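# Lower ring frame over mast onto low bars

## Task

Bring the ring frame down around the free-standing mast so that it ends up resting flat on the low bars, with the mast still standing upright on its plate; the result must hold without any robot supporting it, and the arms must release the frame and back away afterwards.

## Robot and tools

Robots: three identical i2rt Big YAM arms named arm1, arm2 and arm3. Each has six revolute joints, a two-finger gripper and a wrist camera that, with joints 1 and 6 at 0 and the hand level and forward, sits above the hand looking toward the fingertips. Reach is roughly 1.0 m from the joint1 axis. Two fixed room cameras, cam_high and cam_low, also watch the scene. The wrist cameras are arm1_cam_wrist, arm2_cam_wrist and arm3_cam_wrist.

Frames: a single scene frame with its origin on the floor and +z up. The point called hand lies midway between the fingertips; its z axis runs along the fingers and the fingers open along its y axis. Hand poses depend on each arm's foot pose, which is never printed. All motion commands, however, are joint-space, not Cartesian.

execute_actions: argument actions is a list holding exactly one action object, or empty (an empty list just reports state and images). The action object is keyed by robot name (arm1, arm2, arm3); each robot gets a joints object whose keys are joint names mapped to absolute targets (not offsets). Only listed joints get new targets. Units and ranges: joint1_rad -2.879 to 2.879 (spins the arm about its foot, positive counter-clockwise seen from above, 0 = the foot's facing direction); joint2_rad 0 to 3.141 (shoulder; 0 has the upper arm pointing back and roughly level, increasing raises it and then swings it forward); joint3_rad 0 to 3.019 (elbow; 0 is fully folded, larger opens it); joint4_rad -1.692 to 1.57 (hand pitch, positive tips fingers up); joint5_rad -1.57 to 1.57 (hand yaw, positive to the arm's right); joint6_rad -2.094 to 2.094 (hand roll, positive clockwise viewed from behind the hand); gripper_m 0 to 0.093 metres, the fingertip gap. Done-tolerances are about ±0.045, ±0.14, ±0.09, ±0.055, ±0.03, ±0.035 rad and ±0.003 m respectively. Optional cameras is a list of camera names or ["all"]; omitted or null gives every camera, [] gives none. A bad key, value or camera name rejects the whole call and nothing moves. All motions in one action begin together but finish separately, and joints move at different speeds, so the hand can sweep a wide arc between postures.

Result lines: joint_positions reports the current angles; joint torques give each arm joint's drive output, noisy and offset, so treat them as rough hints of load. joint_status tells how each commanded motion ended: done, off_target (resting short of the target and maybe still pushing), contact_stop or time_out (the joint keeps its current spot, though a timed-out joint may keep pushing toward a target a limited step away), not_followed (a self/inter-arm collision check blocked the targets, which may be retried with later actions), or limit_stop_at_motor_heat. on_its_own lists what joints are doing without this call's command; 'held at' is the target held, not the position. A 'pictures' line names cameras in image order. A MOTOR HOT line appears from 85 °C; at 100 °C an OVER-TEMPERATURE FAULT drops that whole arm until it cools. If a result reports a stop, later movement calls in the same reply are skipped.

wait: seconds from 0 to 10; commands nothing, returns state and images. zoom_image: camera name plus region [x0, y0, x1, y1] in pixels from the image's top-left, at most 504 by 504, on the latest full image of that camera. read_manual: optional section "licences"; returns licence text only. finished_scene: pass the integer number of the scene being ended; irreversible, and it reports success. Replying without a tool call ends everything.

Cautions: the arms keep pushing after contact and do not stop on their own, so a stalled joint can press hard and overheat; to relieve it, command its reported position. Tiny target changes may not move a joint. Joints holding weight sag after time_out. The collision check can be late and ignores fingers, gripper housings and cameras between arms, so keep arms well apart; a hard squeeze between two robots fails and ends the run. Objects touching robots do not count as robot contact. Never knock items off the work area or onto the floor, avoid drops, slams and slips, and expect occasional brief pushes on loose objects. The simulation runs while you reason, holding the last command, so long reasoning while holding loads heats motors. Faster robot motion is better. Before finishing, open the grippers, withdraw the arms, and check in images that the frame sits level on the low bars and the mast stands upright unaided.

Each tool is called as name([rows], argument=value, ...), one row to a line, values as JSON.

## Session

execute_actions(actions=[])

Scene clock: 0.00 s.
Joint torques (N m, as the arm reports them, + toward a larger angle): no reading
Motor temperatures (°C, as the motors report them): arm1=[22 22 25 24 20 24] | arm2=[23 23 24 23 25 20] | arm3=[23 23 23 23 24 22]
arm1.joint_positions: joint1_rad=+0.169 joint2_rad=+0.495 joint3_rad=+1.349 joint4_rad=-1.463 joint5_rad=+0.247 joint6_rad=-0.458 gripper_m=+0.095
arm1.joint_status: not commanded
arm1.hand: x=+1.2796 y=+0.0244 z=+1.3561 quat_wxyz=(-0.178, +0.858, +0.200, -0.439) (m; scene frame)
arm2.joint_positions: joint1_rad=-0.316 joint2_rad=+0.608 joint3_rad=+1.428 joint4_rad=-1.379 joint5_rad=+0.122 joint6_rad=-0.158 gripper_m=+0.094
arm2.joint_status: not commanded
arm2.hand: x=-0.6980 y=+1.0332 z=+1.3892 quat_wxyz=(-0.321, -0.510, -0.713, +0.360) (m; scene frame)
arm3.joint_positions: joint1_rad=-0.065 joint2_rad=+0.639 joint3_rad=+1.414 joint4_rad=-1.373 joint5_rad=-0.298 joint6_rad=+0.054 gripper_m=+0.095
arm3.joint_status: not commanded
arm3.hand: x=-0.6349 y=-1.0410 z=+1.3392 quat_wxyz=(-0.342, +0.443, -0.756, -0.338) (m; scene frame)
pictures: arm1_cam_wrist, arm2_cam_wrist, arm3_cam_wrist, cam_high, cam_low
Images, in order (width x height): arm1_cam_wrist 504x504, arm2_cam_wrist 504x504, arm3_cam_wrist 504x504, cam_high 896x504, cam_low 896x504.

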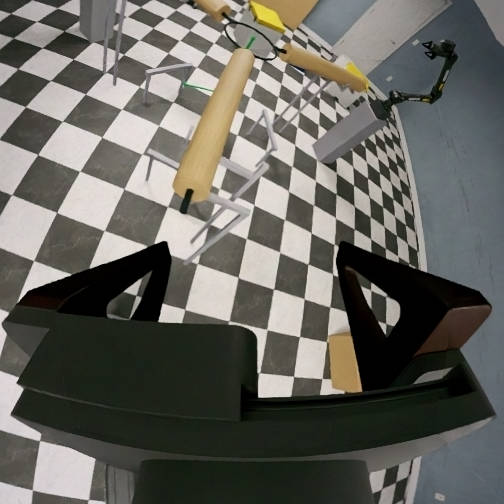

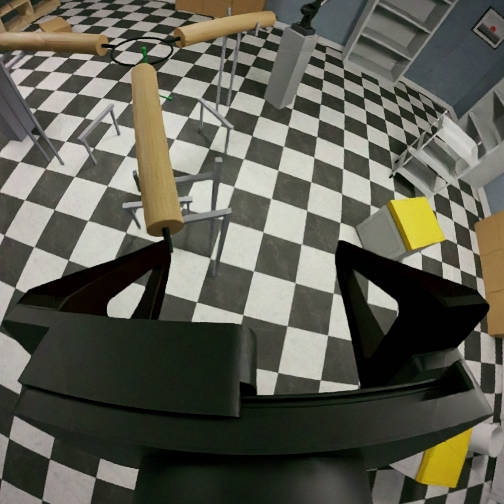

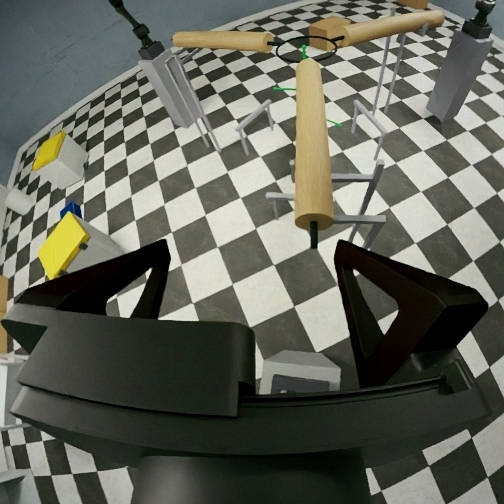

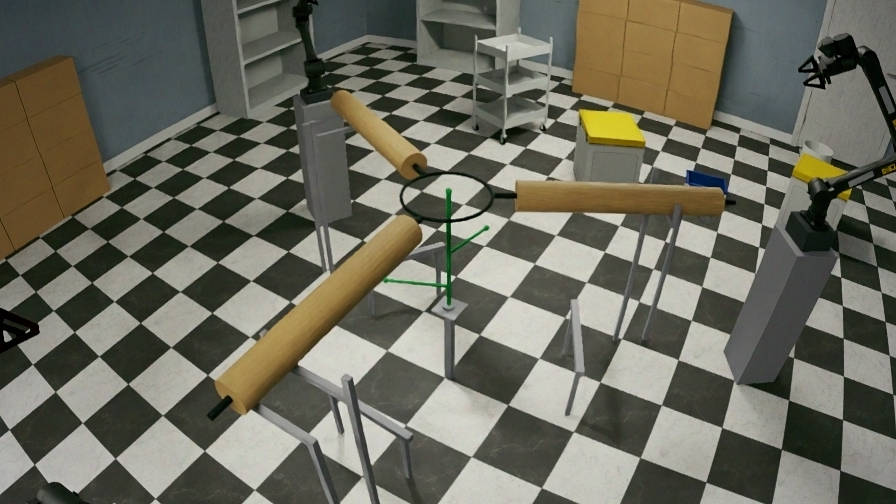

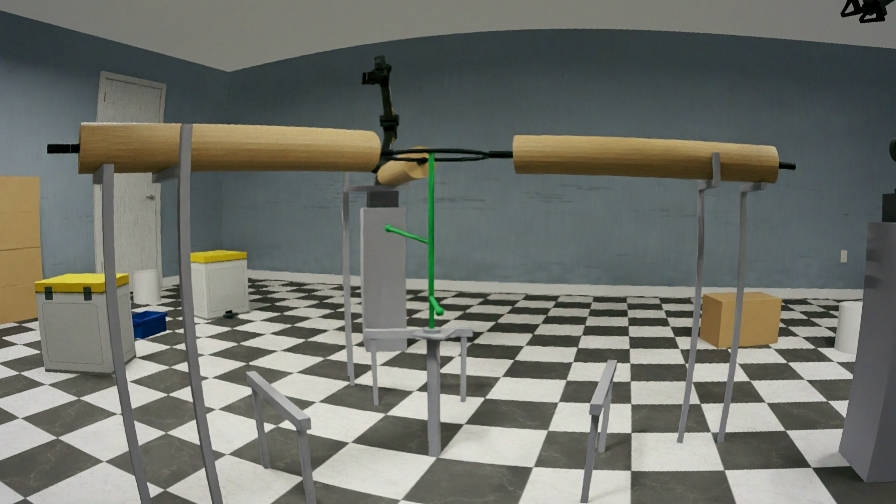

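execute_actions([
  {"arm1":{"joints":{"joint1_rad":0,"joint2_rad":1.49,"joint3_rad":1.147,"joint4_rad":-1.203,"joint5_rad":0,"joint6_rad":-0.02}},"arm2":{"joints":{"joint1_rad":-0.033,"joint2_rad":1.455,"joint3_rad":1.12,"joint4_rad":-1.2,"joint5_rad":0,"joint6_rad":0.01}},"arm3":{"joints":{"joint1_rad":0.033,"joint2_rad":1.48,"joint3_rad":1.248,"joint4_rad":-1.32,"joint5_rad":0,"joint6_rad":-0.01}}},
])

Scene clock: 1.87 s.
Joint torques (N m, as the arm reports them, + toward a larger angle): arm1=[ -2.05 -10.04   9.36   0.69  -0.08   0.26] | arm2=[ 2.04 -9.61  9.34  1.06 -0.08  0.16] | arm3=[ -0.06 -10.45  10.25   0.37   0.23  -0.1 ]
Motor temperatures (°C, as the motors report them): arm1=[22 22 25 24 20 24] | arm2=[23 23 24 23 25 20] | arm3=[23 23 23 23 24 22]
arm1.joint_positions: joint1_rad=+0.006 joint2_rad=+1.484 joint3_rad=+1.145 joint4_rad=-1.210 joint5_rad=+0.002 joint6_rad=-0.027 gripper_m=+0.095
arm1.joint_status: all done
arm1.hand: x=+1.0285 y=+0.0136 z=+0.9780 quat_wxyz=(+0.003, +1.000, +0.000, -0.014) (m; scene frame)
arm2.joint_positions: joint1_rad=-0.034 joint2_rad=+1.448 joint3_rad=+1.101 joint4_rad=-1.212 joint5_rad=+0.001 joint6_rad=-0.003 gripper_m=+0.094
arm2.joint_status: all done
arm2.hand: x=-0.5232 y=+0.9040 z=+0.9762 quat_wxyz=(-0.006, -0.497, -0.868, -0.004) (m; scene frame)
arm3.joint_positions: joint1_rad=+0.030 joint2_rad=+1.482 joint3_rad=+1.249 joint4_rad=-1.325 joint5_rad=-0.003 joint6_rad=-0.002 gripper_m=+0.095
arm3.joint_status: all done
arm3.hand: x=-0.5107 y=-0.8825 z=+0.9754 quat_wxyz=(-0.006, +0.502, -0.865, -0.004) (m; scene frame)
pictures: arm1_cam_wrist, arm2_cam_wrist, arm3_cam_wrist, cam_high, cam_low
Images, in order (width x height): arm1_cam_wrist 504x504, arm2_cam_wrist 504x504, arm3_cam_wrist 504x504, cam_high 896x504, cam_low 896x504.

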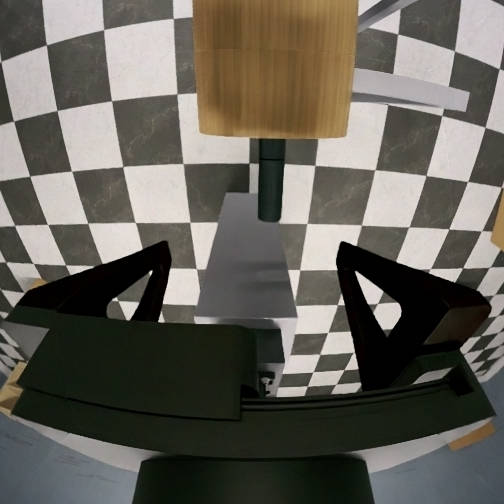

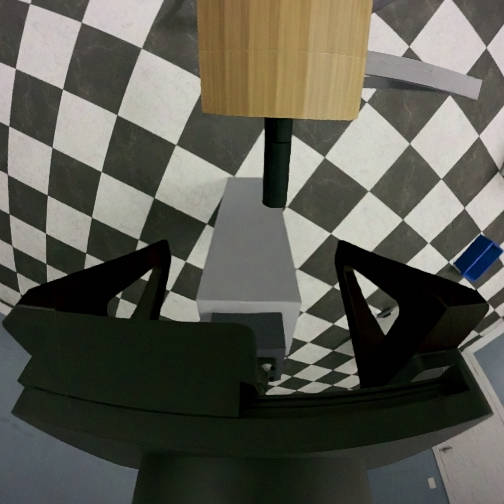

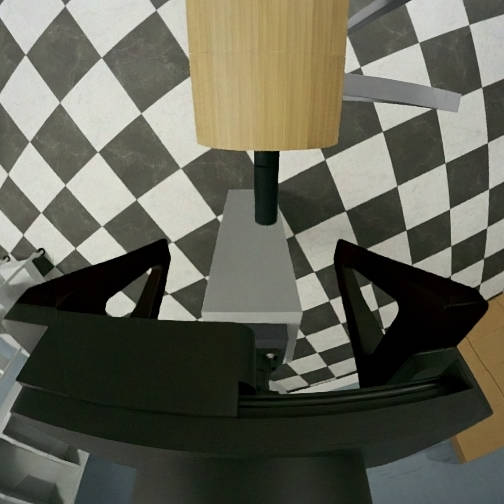

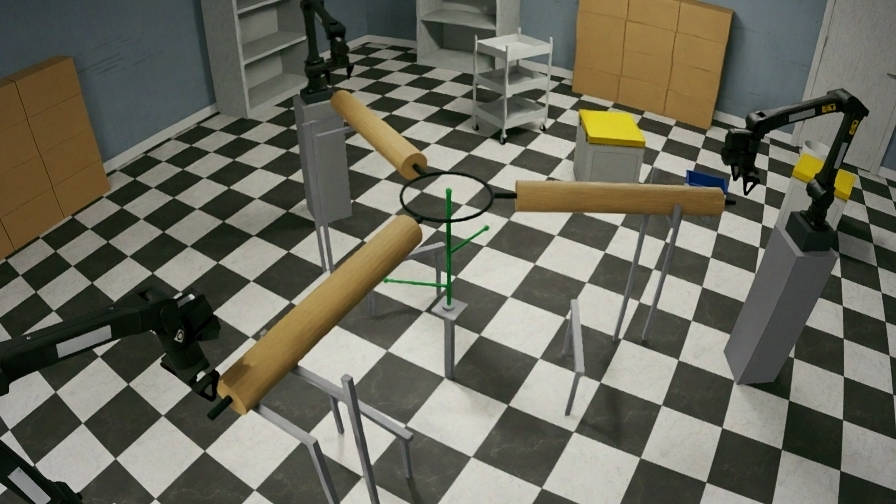

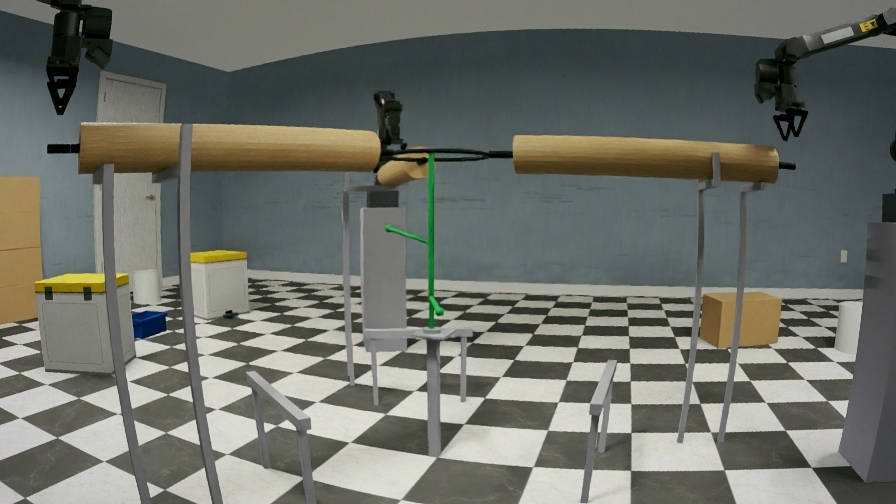

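execute_actions([
  {"arm1":{"joints":{"joint1_rad":-0.032,"joint2_rad":1.617,"joint3_rad":1.008,"joint4_rad":-0.952,"joint6_rad":-0.088}},"arm2":{"joints":{"joint1_rad":-0.085,"joint2_rad":1.602,"joint3_rad":1.0,"joint4_rad":-0.943,"joint6_rad":-0.065}},"arm3":{"joints":{"joint1_rad":0.0,"joint2_rad":1.571,"joint3_rad":1.074,"joint4_rad":-1.068,"joint6_rad":-0.05}}},
])

Scene clock: 3.17 s.
Joint torques (N m, as the arm reports them, + toward a larger angle): arm1=[ -1.71 -12.53   8.78   0.79  -0.04   0.09] | arm2=[  2.03 -12.39   7.92   1.1   -0.06  -0.12] | arm3=[ -0.73 -10.42   9.76   0.66   0.18  -0.03]
Motor temperatures (°C, as the motors report them): arm1=[22 22 26 24 20 24] | arm2=[23 23 24 23 25 20] | arm3=[23 23 23 23 24 22]
arm1.joint_positions: joint1_rad=-0.029 joint2_rad=+1.629 joint3_rad=+0.997 joint4_rad=-0.962 joint5_rad=+0.001 joint6_rad=-0.081 gripper_m=+0.095
arm1.joint_status: all done
arm1.hand: x=+1.0368 y=+0.0266 z=+0.8700 quat_wxyz=(+0.005, +1.000, +0.009, +0.008) (m; scene frame)
arm2.joint_positions: joint1_rad=-0.085 joint2_rad=+1.611 joint3_rad=+0.984 joint4_rad=-0.957 joint5_rad=+0.000 joint6_rad=-0.052 gripper_m=+0.094
arm2.joint_status: all done
arm2.hand: x=-0.5372 y=+0.8898 z=+0.8735 quat_wxyz=(+0.004, -0.498, -0.867, -0.010) (m; scene frame)
arm3.joint_positions: joint1_rad=+0.003 joint2_rad=+1.575 joint3_rad=+1.070 joint4_rad=-1.079 joint5_rad=-0.003 joint6_rad=-0.042 gripper_m=+0.095
arm3.joint_status: all done
arm3.hand: x=-0.5047 y=-0.8958 z=+0.8737 quat_wxyz=(+0.006, +0.507, -0.862, +0.002) (m; scene frame)
pictures: arm1_cam_wrist, arm2_cam_wrist, arm3_cam_wrist, cam_high, cam_low
Images, in order (width x height): arm1_cam_wrist 504x504, arm2_cam_wrist 504x504, arm3_cam_wrist 504x504, cam_high 896x504, cam_low 896x504.

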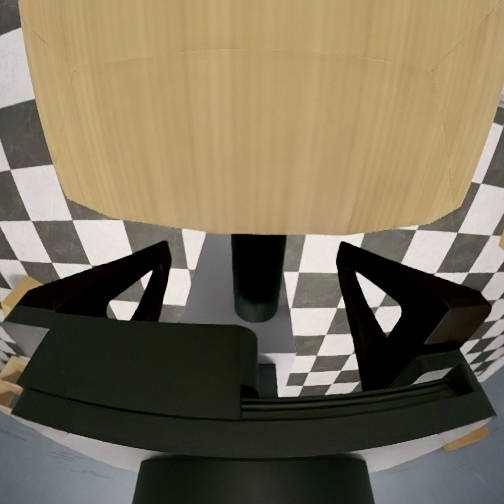

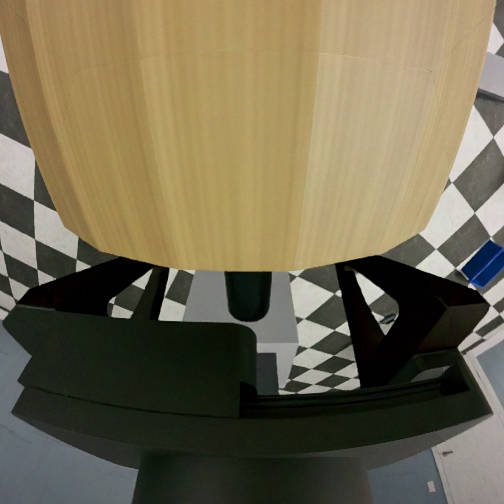

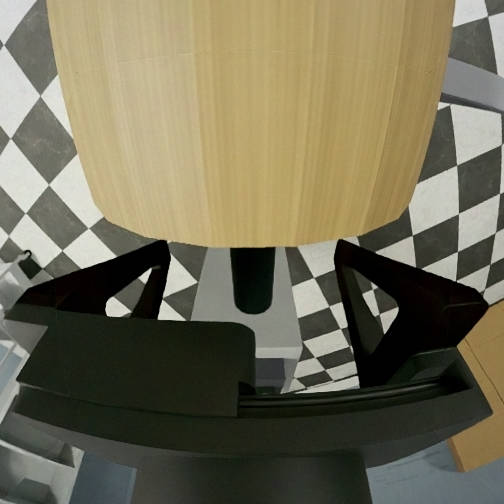

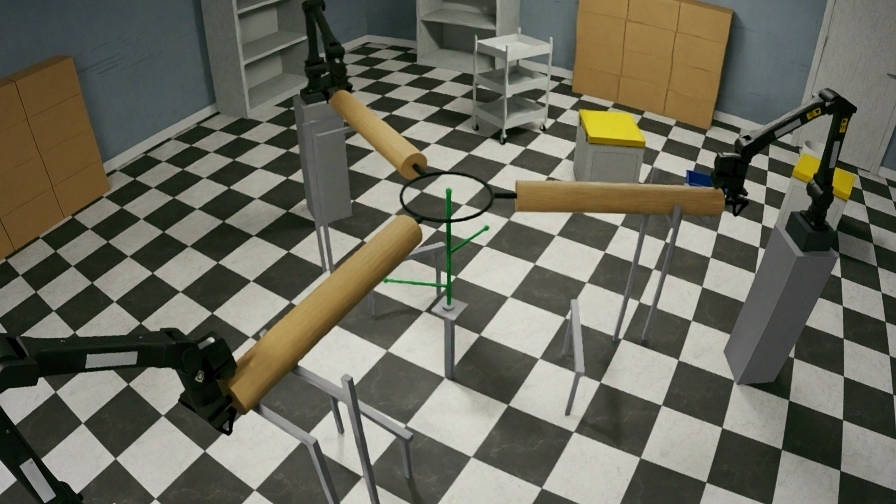

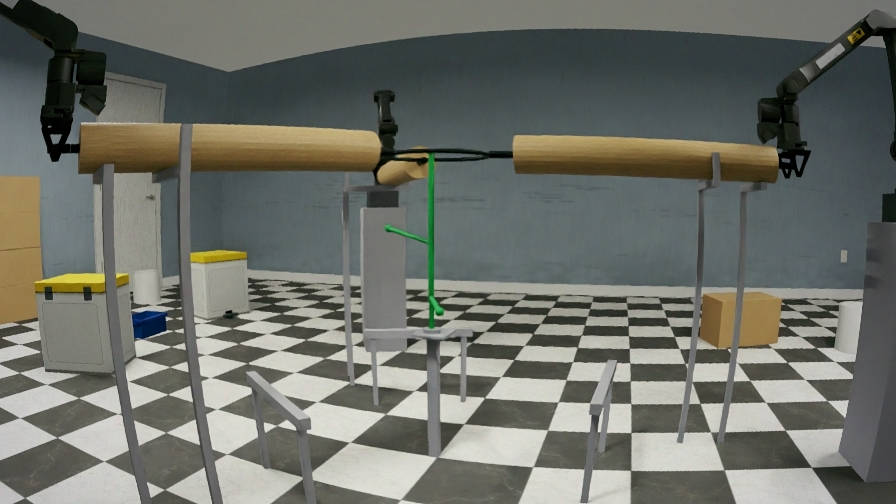

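execute_actions([
  {"arm1":{"joints":{"gripper_m":0}},"arm2":{"joints":{"gripper_m":0}},"arm3":{"joints":{"gripper_m":0}}},
], cameras=[])

execute_actions([
  {"arm1":{"joints":{"joint2_rad":1.459,"joint3_rad":1.212,"joint4_rad":-1.265}},"arm2":{"joints":{"joint2_rad":1.447,"joint3_rad":1.195,"joint4_rad":-1.263}},"arm3":{"joints":{"joint2_rad":1.448,"joint3_rad":1.313,"joint4_rad":-1.38}}},
], cameras=["cam_low"])

Scene clock: 4.30 s.
Joint torques (N m, as the arm reports them, + toward a larger angle): arm1=[ -1.34 -12.22   8.68   0.68  -0.16   0.09] | arm2=[  1.9  -12.33   7.91   1.08   0.13  -0.12] | arm3=[ -0.74 -10.72  10.11   0.5    0.16  -0.03]
Motor temperatures (°C, as the motors report them): arm1=[22 22 26 24 20 24] | arm2=[23 23 24 23 25 20] | arm3=[23 23 23 23 24 22]
arm1.joint_positions: joint1_rad=-0.030 joint2_rad=+1.629 joint3_rad=+0.997 joint4_rad=-0.960 joint5_rad=+0.004 joint6_rad=-0.083 gripper_m=+0.017
arm1.joint_status: gripper_m off_target (ended at +0.017, target +0.000)
arm1.hand: x=+1.0364 y=+0.0276 z=+0.8700 quat_wxyz=(+0.004, +1.000, +0.010, +0.008) (m; scene frame)
arm2.joint_positions: joint1_rad=-0.084 joint2_rad=+1.611 joint3_rad=+0.984 joint4_rad=-0.956 joint5_rad=-0.005 joint6_rad=-0.052 gripper_m=+0.017
arm2.joint_status: gripper_m off_target (ended at +0.017, target +0.000)
arm2.hand: x=-0.5357 y=+0.8902 z=+0.8735 quat_wxyz=(+0.002, -0.497, -0.868, -0.012) (m; scene frame)
arm3.joint_positions: joint1_rad=+0.003 joint2_rad=+1.575 joint3_rad=+1.070 joint4_rad=-1.079 joint5_rad=-0.001 joint6_rad=-0.048 gripper_m=+0.018
arm3.joint_status: gripper_m off_target (ended at +0.018, target +0.000)
arm3.hand: x=-0.5044 y=-0.8960 z=+0.8738 quat_wxyz=(+0.005, +0.509, -0.861, +0.003) (m; scene frame)
pictures: none
No camera images: the call's "cameras" was empty. Leave "cameras" out to get every camera's image.

Scene clock: 5.43 s.
Joint torques (N m, as the arm reports them, + toward a larger angle): arm1=[ -2.47 -11.03  13.58  -0.13   0.13   0.13] | arm2=[  1.69 -11.43  11.86  -0.04   0.01  -0.13] | arm3=[ -0.56 -11.02  14.95  -0.66   0.01   0.07]
Motor temperatures (°C, as the motors report them): arm1=[22 22 26 24 20 24] | arm2=[23 23 24 23 25 20] | arm3=[23 23 23 23 24 22]
arm1.joint_positions: joint1_rad=-0.029 joint2_rad=+1.468 joint3_rad=+1.157 joint4_rad=-1.249 joint5_rad=-0.003 joint6_rad=-0.085 gripper_m=+0.017
arm1.joint_status: all done
arm1.hand: x=+1.0348 y=+0.0275 z=+0.9885 quat_wxyz=(+0.006, +1.000, +0.011, -0.009) (m; scene frame)
arm2.joint_positions: joint1_rad=-0.084 joint2_rad=+1.456 joint3_rad=+1.145 joint4_rad=-1.247 joint5_rad=-0.001 joint6_rad=-0.052 gripper_m=+0.017
arm2.joint_status: all done
arm2.hand: x=-0.5368 y=+0.8877 z=+0.9890 quat_wxyz=(-0.007, -0.497, -0.868, -0.004) (m; scene frame)
arm3.joint_positions: joint1_rad=+0.000 joint2_rad=+1.462 joint3_rad=+1.259 joint4_rad=-1.363 joint5_rad=+0.002 joint6_rad=-0.052 gripper_m=+0.018
arm3.joint_status: all done
arm3.hand: x=-0.5026 y=-0.8957 z=+0.9872 quat_wxyz=(-0.004, +0.510, -0.860, +0.000) (m; scene frame)
pictures: cam_low
Images, in order (width x height): cam_low 896x504.

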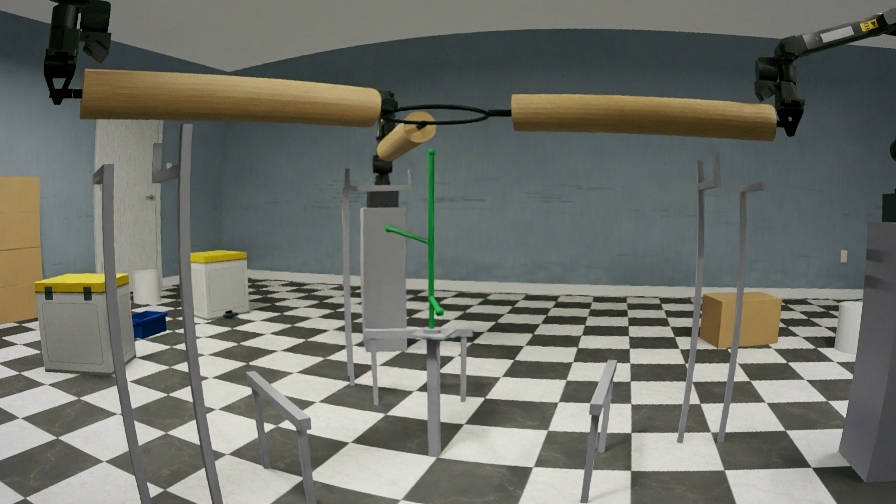

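execute_actions([
  {"arm1":{"joints":{"joint1_rad":0.284,"joint2_rad":1.497,"joint3_rad":1.266,"joint4_rad":-1.27,"joint6_rad":0.365}},"arm2":{"joints":{"joint1_rad":0.247,"joint2_rad":1.49,"joint3_rad":1.252,"joint4_rad":-1.268,"joint6_rad":0.41}},"arm3":{"joints":{"joint1_rad":0.303,"joint2_rad":1.496,"joint3_rad":1.38,"joint4_rad":-1.385,"joint6_rad":0.385}}},
], cameras=[])

execute_actions([
  {"arm1":{"joints":{"joint1_rad":0.53,"joint2_rad":1.67,"joint3_rad":1.488,"joint4_rad":-1.31,"joint6_rad":0.74}},"arm2":{"joints":{"joint1_rad":0.487,"joint2_rad":1.665,"joint3_rad":1.48,"joint4_rad":-1.308,"joint6_rad":0.782}},"arm3":{"joints":{"joint1_rad":0.542,"joint2_rad":1.674,"joint3_rad":1.61,"joint4_rad":-1.425,"joint6_rad":0.752}}},
], cameras=["cam_high","cam_low"])

Scene clock: 6.83 s.
Joint torques (N m, as the arm reports them, + toward a larger angle): arm1=[ -1.34 -11.65  13.67  -0.12  -0.06   0.23] | arm2=[  2.99 -12.35  11.28   0.32  -0.04   0.21] | arm3=[ -0.11 -11.49  15.1   -0.43  -0.2    0.17]
Motor temperatures (°C, as the motors report them): arm1=[22 22 27 24 20 24] | arm2=[23 23 25 23 25 20] | arm3=[23 23 24 23 24 22]
arm1.joint_positions: joint1_rad=+0.282 joint2_rad=+1.507 joint3_rad=+1.211 joint4_rad=-1.256 joint5_rad=+0.003 joint6_rad=+0.353 gripper_m=+0.017
arm1.joint_status: all done
arm1.hand: x=+1.0284 y=-0.1045 z=+0.9937 quat_wxyz=(+0.006, +0.999, -0.052, -0.012) (m; scene frame)
arm2.joint_positions: joint1_rad=+0.232 joint2_rad=+1.500 joint3_rad=+1.210 joint4_rad=-1.261 joint5_rad=+0.002 joint6_rad=+0.392 gripper_m=+0.017
arm2.joint_status: all done
arm2.hand: x=-0.4179 y=+0.9495 z=+0.9969 quat_wxyz=(-0.010, -0.552, -0.834, -0.004) (m; scene frame)
arm3.joint_positions: joint1_rad=+0.299 joint2_rad=+1.511 joint3_rad=+1.325 joint4_rad=-1.371 joint5_rad=+0.006 joint6_rad=+0.372 gripper_m=+0.018
arm3.joint_status: all done
arm3.hand: x=-0.6123 y=-0.8248 z=+0.9914 quat_wxyz=(-0.008, +0.455, -0.890, -0.003) (m; scene frame)
pictures: none
No camera images: the call's "cameras" was empty. Leave "cameras" out to get every camera's image.

Scene clock: 7.97 s.
Joint torques (N m, as the arm reports them, + toward a larger angle): arm1=[ -0.61 -16.04  14.42  -0.07  -0.04   0.32] | arm2=[  3.1  -16.64  12.29   0.16  -0.08   0.23] | arm3=[  0.08 -16.18  16.27  -0.56  -0.14   0.16]
Motor temperatures (°C, as the motors report them): arm1=[22 22 27 24 20 24] | arm2=[23 23 25 23 25 20] | arm3=[23 23 24 23 24 22]
arm1.joint_positions: joint1_rad=+0.523 joint2_rad=+1.700 joint3_rad=+1.424 joint4_rad=-1.297 joint5_rad=+0.004 joint6_rad=+0.726 gripper_m=+0.017
arm1.joint_status: all done
arm1.hand: x=+1.0048 y=-0.2351 z=+0.9869 quat_wxyz=(+0.003, +0.993, -0.118, -0.003) (m; scene frame)
arm2.joint_positions: joint1_rad=+0.475 joint2_rad=+1.694 joint3_rad=+1.427 joint4_rad=-1.298 joint5_rad=+0.003 joint6_rad=+0.763 gripper_m=+0.017
arm2.joint_status: all done
arm2.hand: x=-0.2918 y=+0.9958 z=+0.9922 quat_wxyz=(-0.004, -0.604, -0.797, -0.006) (m; scene frame)
arm3.joint_positions: joint1_rad=+0.532 joint2_rad=+1.707 joint3_rad=+1.541 joint4_rad=-1.411 joint5_rad=+0.006 joint6_rad=+0.735 gripper_m=+0.018
arm3.joint_status: all done
arm3.hand: x=-0.7133 y=-0.7401 z=+0.9831 quat_wxyz=(-0.003, +0.396, -0.918, +0.004) (m; scene frame)
pictures: cam_high, cam_low
Images, in order (width x height): cam_high 896x504, cam_low 896x504.

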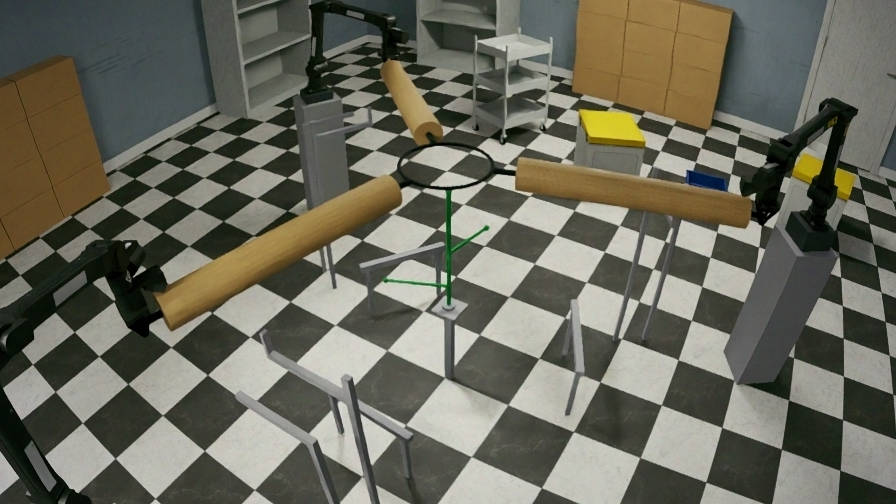

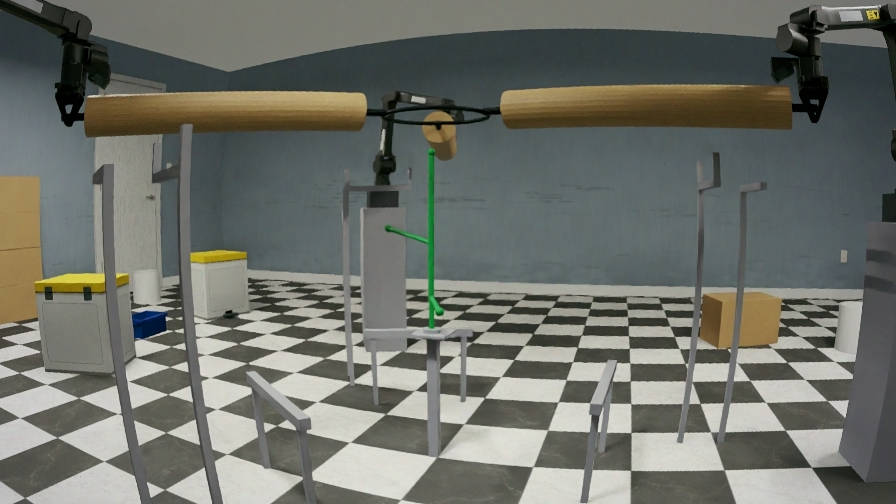

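execute_actions([
  {"arm1":{"joints":{"joint2_rad":1.812,"joint3_rad":1.26,"joint4_rad":-0.952}},"arm2":{"joints":{"joint2_rad":1.807,"joint3_rad":1.266,"joint4_rad":-0.95}},"arm3":{"joints":{"joint2_rad":1.776,"joint3_rad":1.337,"joint4_rad":-1.066}}},
], cameras=[])

execute_actions([
  {"arm1":{"joints":{"joint2_rad":2.046,"joint3_rad":1.205,"joint4_rad":-0.659}},"arm2":{"joints":{"joint2_rad":2.04,"joint3_rad":1.21,"joint4_rad":-0.656}},"arm3":{"joints":{"joint2_rad":1.978,"joint3_rad":1.244,"joint4_rad":-0.77}}},
], cameras=["cam_high","cam_low"])

Scene clock: 9.63 s.
Joint torques (N m, as the arm reports them, + toward a larger angle): arm1=[ -0.89 -18.77   9.43   0.74   0.05   0.26] | arm2=[  3.13 -19.29   8.38   1.14   0.09   0.15] | arm3=[  0.13 -16.26  10.49   0.67  -0.01   0.15]
Motor temperatures (°C, as the motors report them): arm1=[22 22 27 24 20 24] | arm2=[23 23 25 23 25 20] | arm3=[23 23 24 23 24 22]
arm1.joint_positions: joint1_rad=+0.521 joint2_rad=+1.857 joint3_rad=+1.242 joint4_rad=-0.962 joint5_rad=+0.001 joint6_rad=+0.731 gripper_m=+0.017
arm1.joint_status: all done
arm1.hand: x=+1.0043 y=-0.2359 z=+0.8479 quat_wxyz=(+0.003, +0.993, -0.121, +0.000) (m; scene frame)
arm2.joint_positions: joint1_rad=+0.477 joint2_rad=+1.851 joint3_rad=+1.246 joint4_rad=-0.963 joint5_rad=-0.002 joint6_rad=+0.770 gripper_m=+0.017
arm2.joint_status: all done
arm2.hand: x=-0.2885 y=+0.9984 z=+0.8534 quat_wxyz=(-0.002, -0.606, -0.796, -0.008) (m; scene frame)
arm3.joint_positions: joint1_rad=+0.533 joint2_rad=+1.812 joint3_rad=+1.326 joint4_rad=-1.077 joint5_rad=+0.002 joint6_rad=+0.739 gripper_m=+0.018
arm3.joint_status: all done
arm3.hand: x=-0.7145 y=-0.7380 z=+0.8530 quat_wxyz=(-0.004, +0.395, -0.919, -0.003) (m; scene frame)
pictures: none
No camera images: the call's "cameras" was empty. Leave "cameras" out to get every camera's image.

Scene clock: 10.80 s.
Joint torques (N m, as the arm reports them, + toward a larger angle): arm1=[ -0.99 -19.4    7.15   0.76   0.05   0.17] | arm2=[  2.28 -20.92   6.46   1.05   0.17   0.11] | arm3=[ -0.89 -17.61   8.76   0.81   0.12   0.09]
Motor temperatures (°C, as the motors report them): arm1=[22 22 27 24 20 24] | arm2=[23 23 25 23 25 20] | arm3=[23 23 24 23 24 22]
arm1.joint_positions: joint1_rad=+0.527 joint2_rad=+2.091 joint3_rad=+1.191 joint4_rad=-0.671 joint5_rad=+0.002 joint6_rad=+0.734 gripper_m=+0.017
arm1.joint_status: all done
arm1.hand: x=+1.0031 y=-0.2404 z=+0.7200 quat_wxyz=(+0.004, +0.993, -0.120, -0.003) (m; scene frame)
arm2.joint_positions: joint1_rad=+0.481 joint2_rad=+2.085 joint3_rad=+1.193 joint4_rad=-0.668 joint5_rad=-0.004 joint6_rad=+0.774 gripper_m=+0.017
arm2.joint_status: all done
arm2.hand: x=-0.2833 y=+1.0003 z=+0.7245 quat_wxyz=(-0.006, -0.606, -0.796, -0.010) (m; scene frame)
arm3.joint_positions: joint1_rad=+0.540 joint2_rad=+2.014 joint3_rad=+1.234 joint4_rad=-0.780 joint5_rad=+0.000 joint6_rad=+0.750 gripper_m=+0.018
arm3.joint_status: all done
arm3.hand: x=-0.7183 y=-0.7359 z=+0.7243 quat_wxyz=(-0.003, +0.394, -0.919, -0.005) (m; scene frame)
pictures: cam_high, cam_low
Images, in order (width x height): cam_high 896x504, cam_low 896x504.

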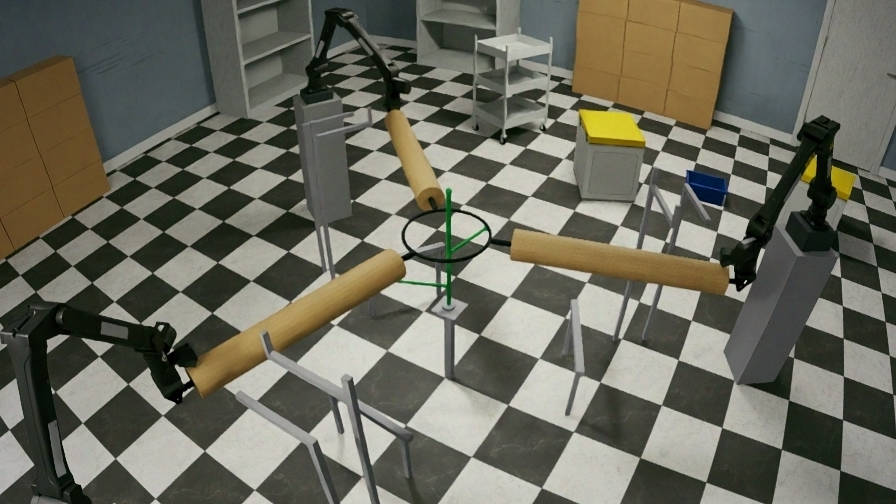

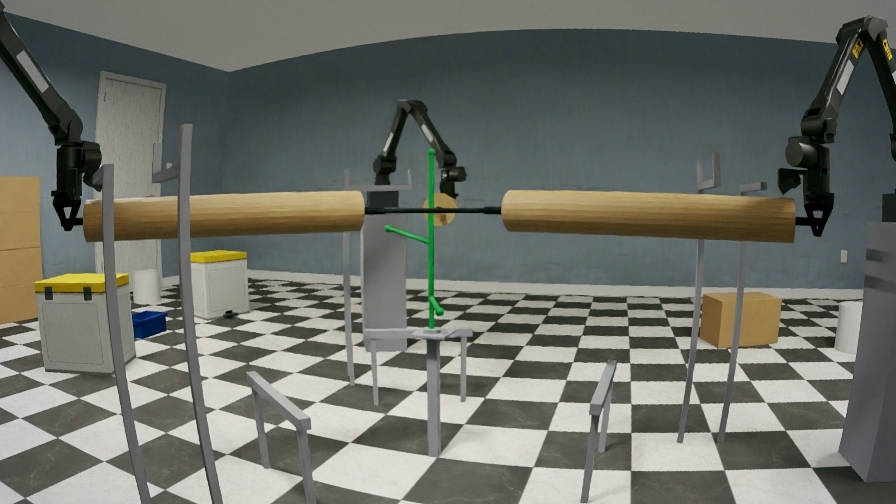

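execute_actions([
  {"arm1":{"joints":{"joint1_rad":0.385,"joint2_rad":2.193,"joint3_rad":1.495,"joint4_rad":-0.805,"joint6_rad":0.59}},"arm2":{"joints":{"joint1_rad":0.43,"joint2_rad":1.89,"joint3_rad":0.888,"joint4_rad":-0.493,"joint6_rad":0.72}},"arm3":{"joints":{"joint1_rad":0.706,"joint2_rad":2.078,"joint3_rad":1.445,"joint4_rad":-0.86,"joint6_rad":0.918}}},
], cameras=["cam_high","cam_low"])

zoom_image(camera="cam_high", region=[340, 160, 560, 380])

Scene clock: 12.07 s.
Joint torques (N m, as the arm reports them, + toward a larger angle): arm1=[ -1.64 -18.32  11.13   0.17   0.11   0.11] | arm2=[  1.5  -16.63   5.7    1.19   0.15  -0.08] | arm3=[ -0.85 -17.94  12.88   0.09   0.11  -0.02]
Motor temperatures (°C, as the motors report them): arm1=[22 22 27 24 20 24] | arm2=[23 23 25 23 25 20] | arm3=[23 24 25 23 24 22]
arm1.joint_positions: joint1_rad=+0.383 joint2_rad=+2.206 joint3_rad=+1.444 joint4_rad=-0.803 joint5_rad=-0.001 joint6_rad=+0.592 gripper_m=+0.017
arm1.joint_status: all done
arm1.hand: x=+0.9057 y=-0.1992 z=+0.7249 quat_wxyz=(+0.007, +0.993, -0.121, -0.004) (m; scene frame)
arm2.joint_positions: joint1_rad=+0.435 joint2_rad=+1.931 joint3_rad=+0.867 joint4_rad=-0.507 joint5_rad=-0.003 joint6_rad=+0.729 gripper_m=+0.017
arm2.joint_status: all done
arm2.hand: x=-0.3843 y=+1.0377 z=+0.7214 quat_wxyz=(+0.000, -0.606, -0.795, -0.009) (m; scene frame)
arm3.joint_positions: joint1_rad=+0.713 joint2_rad=+2.100 joint3_rad=+1.393 joint4_rad=-0.860 joint5_rad=+0.002 joint6_rad=+0.921 gripper_m=+0.018
arm3.joint_status: all done
arm3.hand: x=-0.8141 y=-0.6997 z=+0.7242 quat_wxyz=(-0.002, +0.394, -0.919, -0.002) (m; scene frame)
pictures: cam_high, cam_low
Images, in order (width x height): cam_high 896x504, cam_low 896x504.

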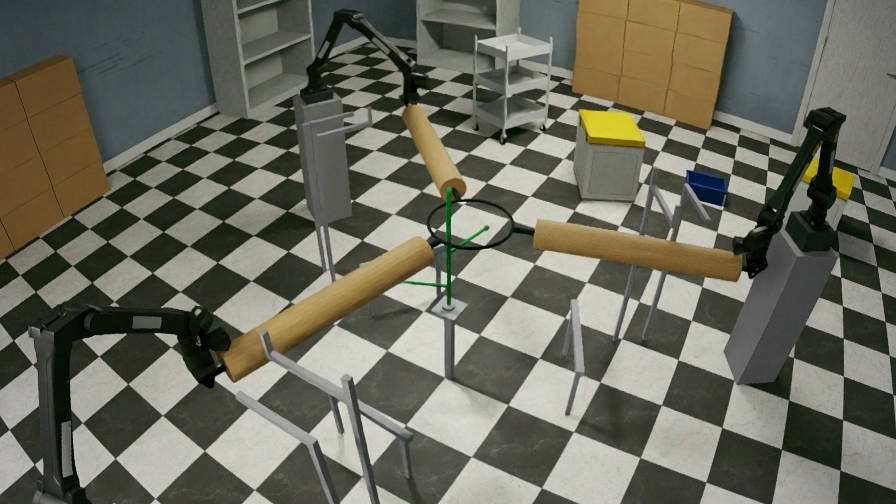

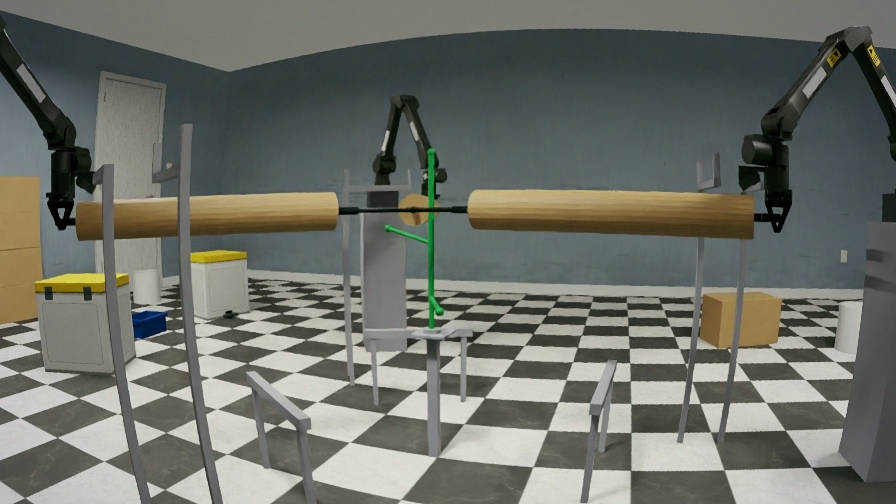

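Region (340, 160, 560, 380) of cam_high's 896x504 image, scaled by 2.291, with more detail than that image has.

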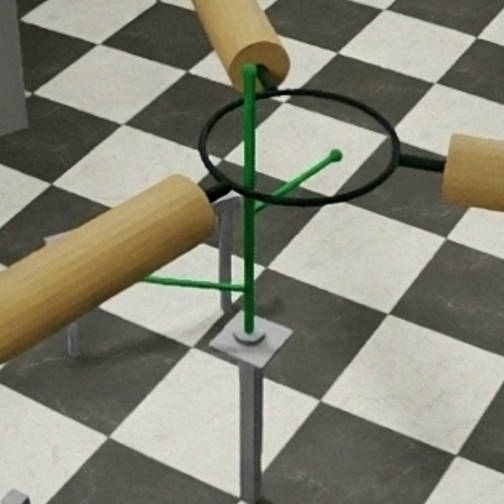

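execute_actions([
  {"arm1":{"joints":{"joint1_rad":0.407,"joint2_rad":2.486,"joint3_rad":1.555,"joint4_rad":-0.54,"joint6_rad":0.62}},"arm2":{"joints":{"joint1_rad":0.443,"joint2_rad":2.342,"joint3_rad":1.04,"joint4_rad":-0.18,"joint6_rad":0.736}},"arm3":{"joints":{"joint1_rad":0.684,"joint2_rad":2.368,"joint3_rad":1.445,"joint4_rad":-0.557,"joint6_rad":0.893}}},
], cameras=["cam_low"])

execute_actions([
  {"arm1":{"joints":{"joint1_rad":0.562,"joint2_rad":2.44,"joint3_rad":1.41,"joint4_rad":-0.468,"joint6_rad":0.775}},"arm2":{"joints":{"joint1_rad":0.395,"joint2_rad":2.43,"joint3_rad":1.325,"joint4_rad":-0.408,"joint6_rad":0.685}},"arm3":{"joints":{"joint1_rad":0.57,"joint2_rad":2.278,"joint3_rad":1.182,"joint4_rad":-0.403,"joint6_rad":0.78}}},
], cameras=[])

execute_actions([
  {"arm1":{"joints":{"joint1_rad":0.721,"joint2_rad":2.43,"joint3_rad":1.37,"joint4_rad":-0.441,"joint6_rad":0.934}},"arm2":{"joints":{"joint1_rad":0.363,"joint2_rad":2.533,"joint3_rad":1.628,"joint4_rad":-0.604,"joint6_rad":0.653}},"arm3":{"joints":{"joint1_rad":0.436,"joint2_rad":2.225,"joint3_rad":0.995,"joint4_rad":-0.273,"joint6_rad":0.647}}},
], cameras=["cam_high","cam_low"])

zoom_image(camera="cam_high", region=[320, 160, 540, 380])

Scene clock: 13.83 s.
Joint torques (N m, as the arm reports them, + toward a larger angle): arm1=[ -2.   -23.04   9.31   0.82   0.27   0.1 ] | arm2=[  2.13 -17.4    3.86   1.37   0.18   0.02] | arm3=[ -0.46 -19.17  10.34   0.1    0.15   0.03]
Motor temperatures (°C, as the motors report them): arm1=[22 22 28 24 20 24] | arm2=[23 24 25 23 25 20] | arm3=[23 24 25 23 24 22]
arm1.joint_positions: joint1_rad=+0.412 joint2_rad=+2.535 joint3_rad=+1.502 joint4_rad=-0.555 joint5_rad=-0.005 joint6_rad=+0.622 gripper_m=+0.017
arm1.joint_status: all done
arm1.hand: x=+0.9254 y=-0.2113 z=+0.5563 quat_wxyz=(+0.003, +0.993, -0.121, +0.006) (m; scene frame)
arm2.joint_positions: joint1_rad=+0.444 joint2_rad=+2.365 joint3_rad=+1.015 joint4_rad=-0.198 joint5_rad=-0.004 joint6_rad=+0.737 gripper_m=+0.017
arm2.joint_status: all done
arm2.hand: x=-0.3598 y=+1.0292 z=+0.5695 quat_wxyz=(-0.012, -0.606, -0.795, -0.010) (m; scene frame)
arm3.joint_positions: joint1_rad=+0.684 joint2_rad=+2.404 joint3_rad=+1.394 joint4_rad=-0.559 joint5_rad=+0.000 joint6_rad=+0.893 gripper_m=+0.018
arm3.joint_status: all done
arm3.hand: x=-0.7963 y=-0.7087 z=+0.5607 quat_wxyz=(-0.002, +0.394, -0.919, -0.001) (m; scene frame)
pictures: cam_low
Images, in order (width x height): cam_low 896x504.

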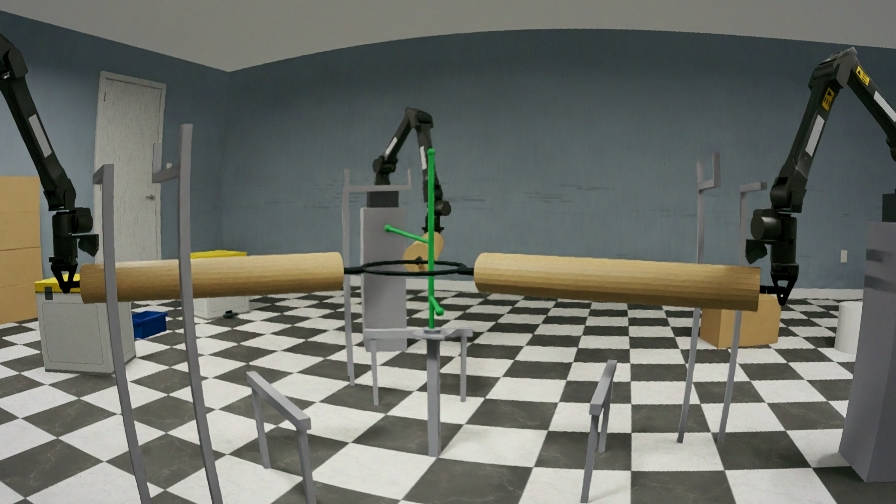

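Scene clock: 14.97 s.
Joint torques (N m, as the arm reports them, + toward a larger angle): arm1=[ -2.74 -22.79   5.38   1.04   0.2    0.15] | arm2=[  0.62 -19.91   5.1    0.52   0.32  -0.22] | arm3=[ -0.53 -17.88   6.49   1.09   0.3   -0.01]
Motor temperatures (°C, as the motors report them): arm1=[22 22 27 24 20 24] | arm2=[23 24 25 23 25 20] | arm3=[23 24 25 23 24 22]
arm1.joint_positions: joint1_rad=+0.572 joint2_rad=+2.501 joint3_rad=+1.397 joint4_rad=-0.483 joint5_rad=-0.003 joint6_rad=+0.776 gripper_m=+0.017
arm1.joint_status: all done
arm1.hand: x=+0.9904 y=-0.2766 z=+0.5552 quat_wxyz=(+0.001, +0.993, -0.118, +0.005) (m; scene frame)
arm2.joint_positions: joint1_rad=+0.411 joint2_rad=+2.447 joint3_rad=+1.306 joint4_rad=-0.406 joint5_rad=-0.008 joint6_rad=+0.706 gripper_m=+0.017
arm2.joint_status: all done
arm2.hand: x=-0.2910 y=+0.9660 z=+0.5681 quat_wxyz=(-0.012, -0.607, -0.795, -0.012) (m; scene frame)
arm3.joint_positions: joint1_rad=+0.568 joint2_rad=+2.315 joint3_rad=+1.165 joint4_rad=-0.419 joint5_rad=-0.003 joint6_rad=+0.780 gripper_m=+0.018
arm3.joint_status: all done
arm3.hand: x=-0.7324 y=-0.7713 z=+0.5634 quat_wxyz=(+0.000, +0.393, -0.920, -0.001) (m; scene frame)
pictures: none
No camera images: the call's "cameras" was empty. Leave "cameras" out to get every camera's image.

Scene clock: 16.07 s.
Joint torques (N m, as the arm reports them, + toward a larger angle): arm1=[ -1.78 -22.75   5.46   0.73   0.09   0.16] | arm2=[  1.34 -22.44   7.01   0.39   0.37  -0.08] | arm3=[  0.03 -15.99   5.37   0.99   0.23  -0.01]
Motor temperatures (°C, as the motors report them): arm1=[22 23 27 24 20 24] | arm2=[23 24 25 23 25 20] | arm3=[23 24 25 23 24 22]
arm1.joint_positions: joint1_rad=+0.727 joint2_rad=+2.490 joint3_rad=+1.356 joint4_rad=-0.452 joint5_rad=+0.000 joint6_rad=+0.931 gripper_m=+0.017
arm1.joint_status: all done
arm1.hand: x=+1.0466 y=-0.3366 z=+0.5548 quat_wxyz=(+0.000, +0.993, -0.118, +0.003) (m; scene frame)
arm2.joint_positions: joint1_rad=+0.374 joint2_rad=+2.548 joint3_rad=+1.601 joint4_rad=-0.599 joint5_rad=-0.010 joint6_rad=+0.662 gripper_m=+0.017
arm2.joint_status: all done
arm2.hand: x=-0.2367 y=+0.9020 z=+0.5700 quat_wxyz=(-0.013, -0.604, -0.797, -0.012) (m; scene frame)
arm3.joint_positions: joint1_rad=+0.435 joint2_rad=+2.256 joint3_rad=+0.974 joint4_rad=-0.291 joint5_rad=-0.001 joint6_rad=+0.644 gripper_m=+0.018
arm3.joint_status: all done
arm3.hand: x=-0.6749 y=-0.8362 z=+0.5638 quat_wxyz=(+0.000, +0.394, -0.919, +0.001) (m; scene frame)
pictures: cam_high, cam_low
Images, in order (width x height): cam_high 896x504, cam_low 896x504.

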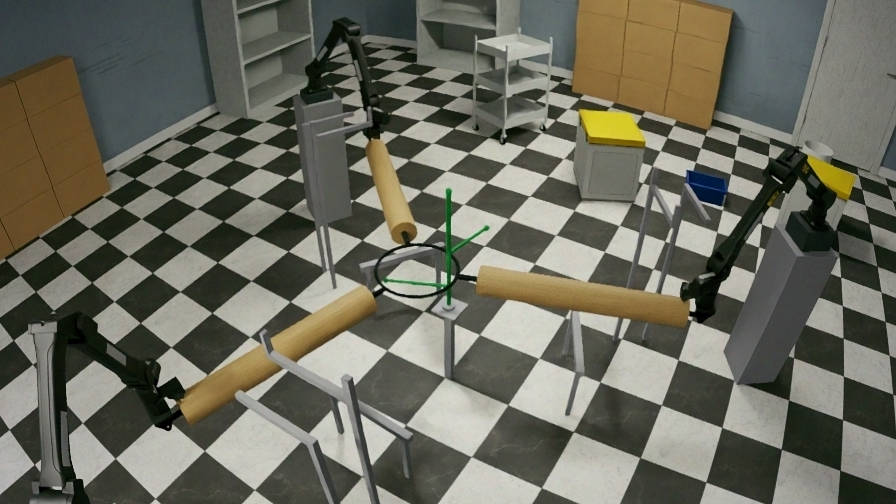

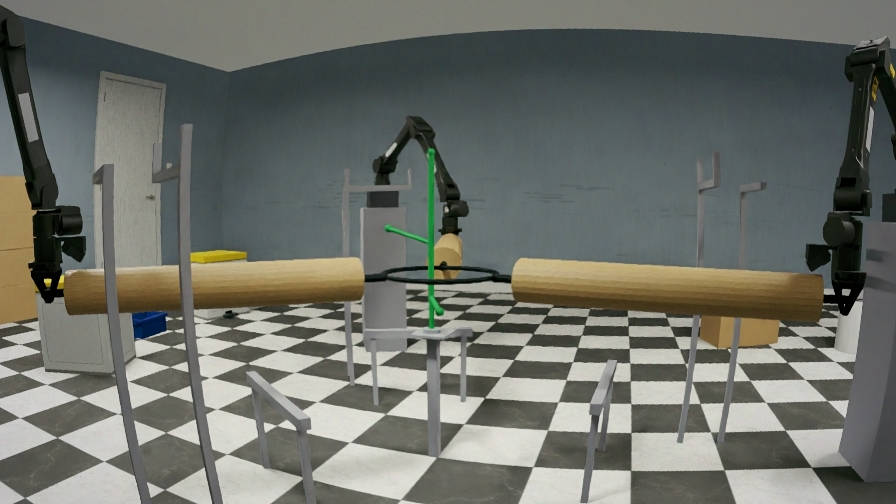

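Region (320, 160, 540, 380) of cam_high's 896x504 image, scaled by 2.291, with more detail than that image has.

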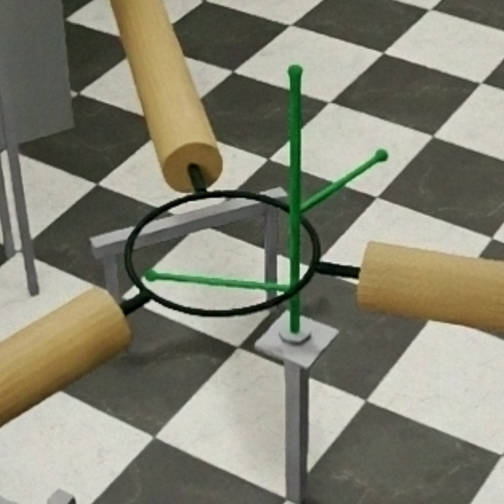

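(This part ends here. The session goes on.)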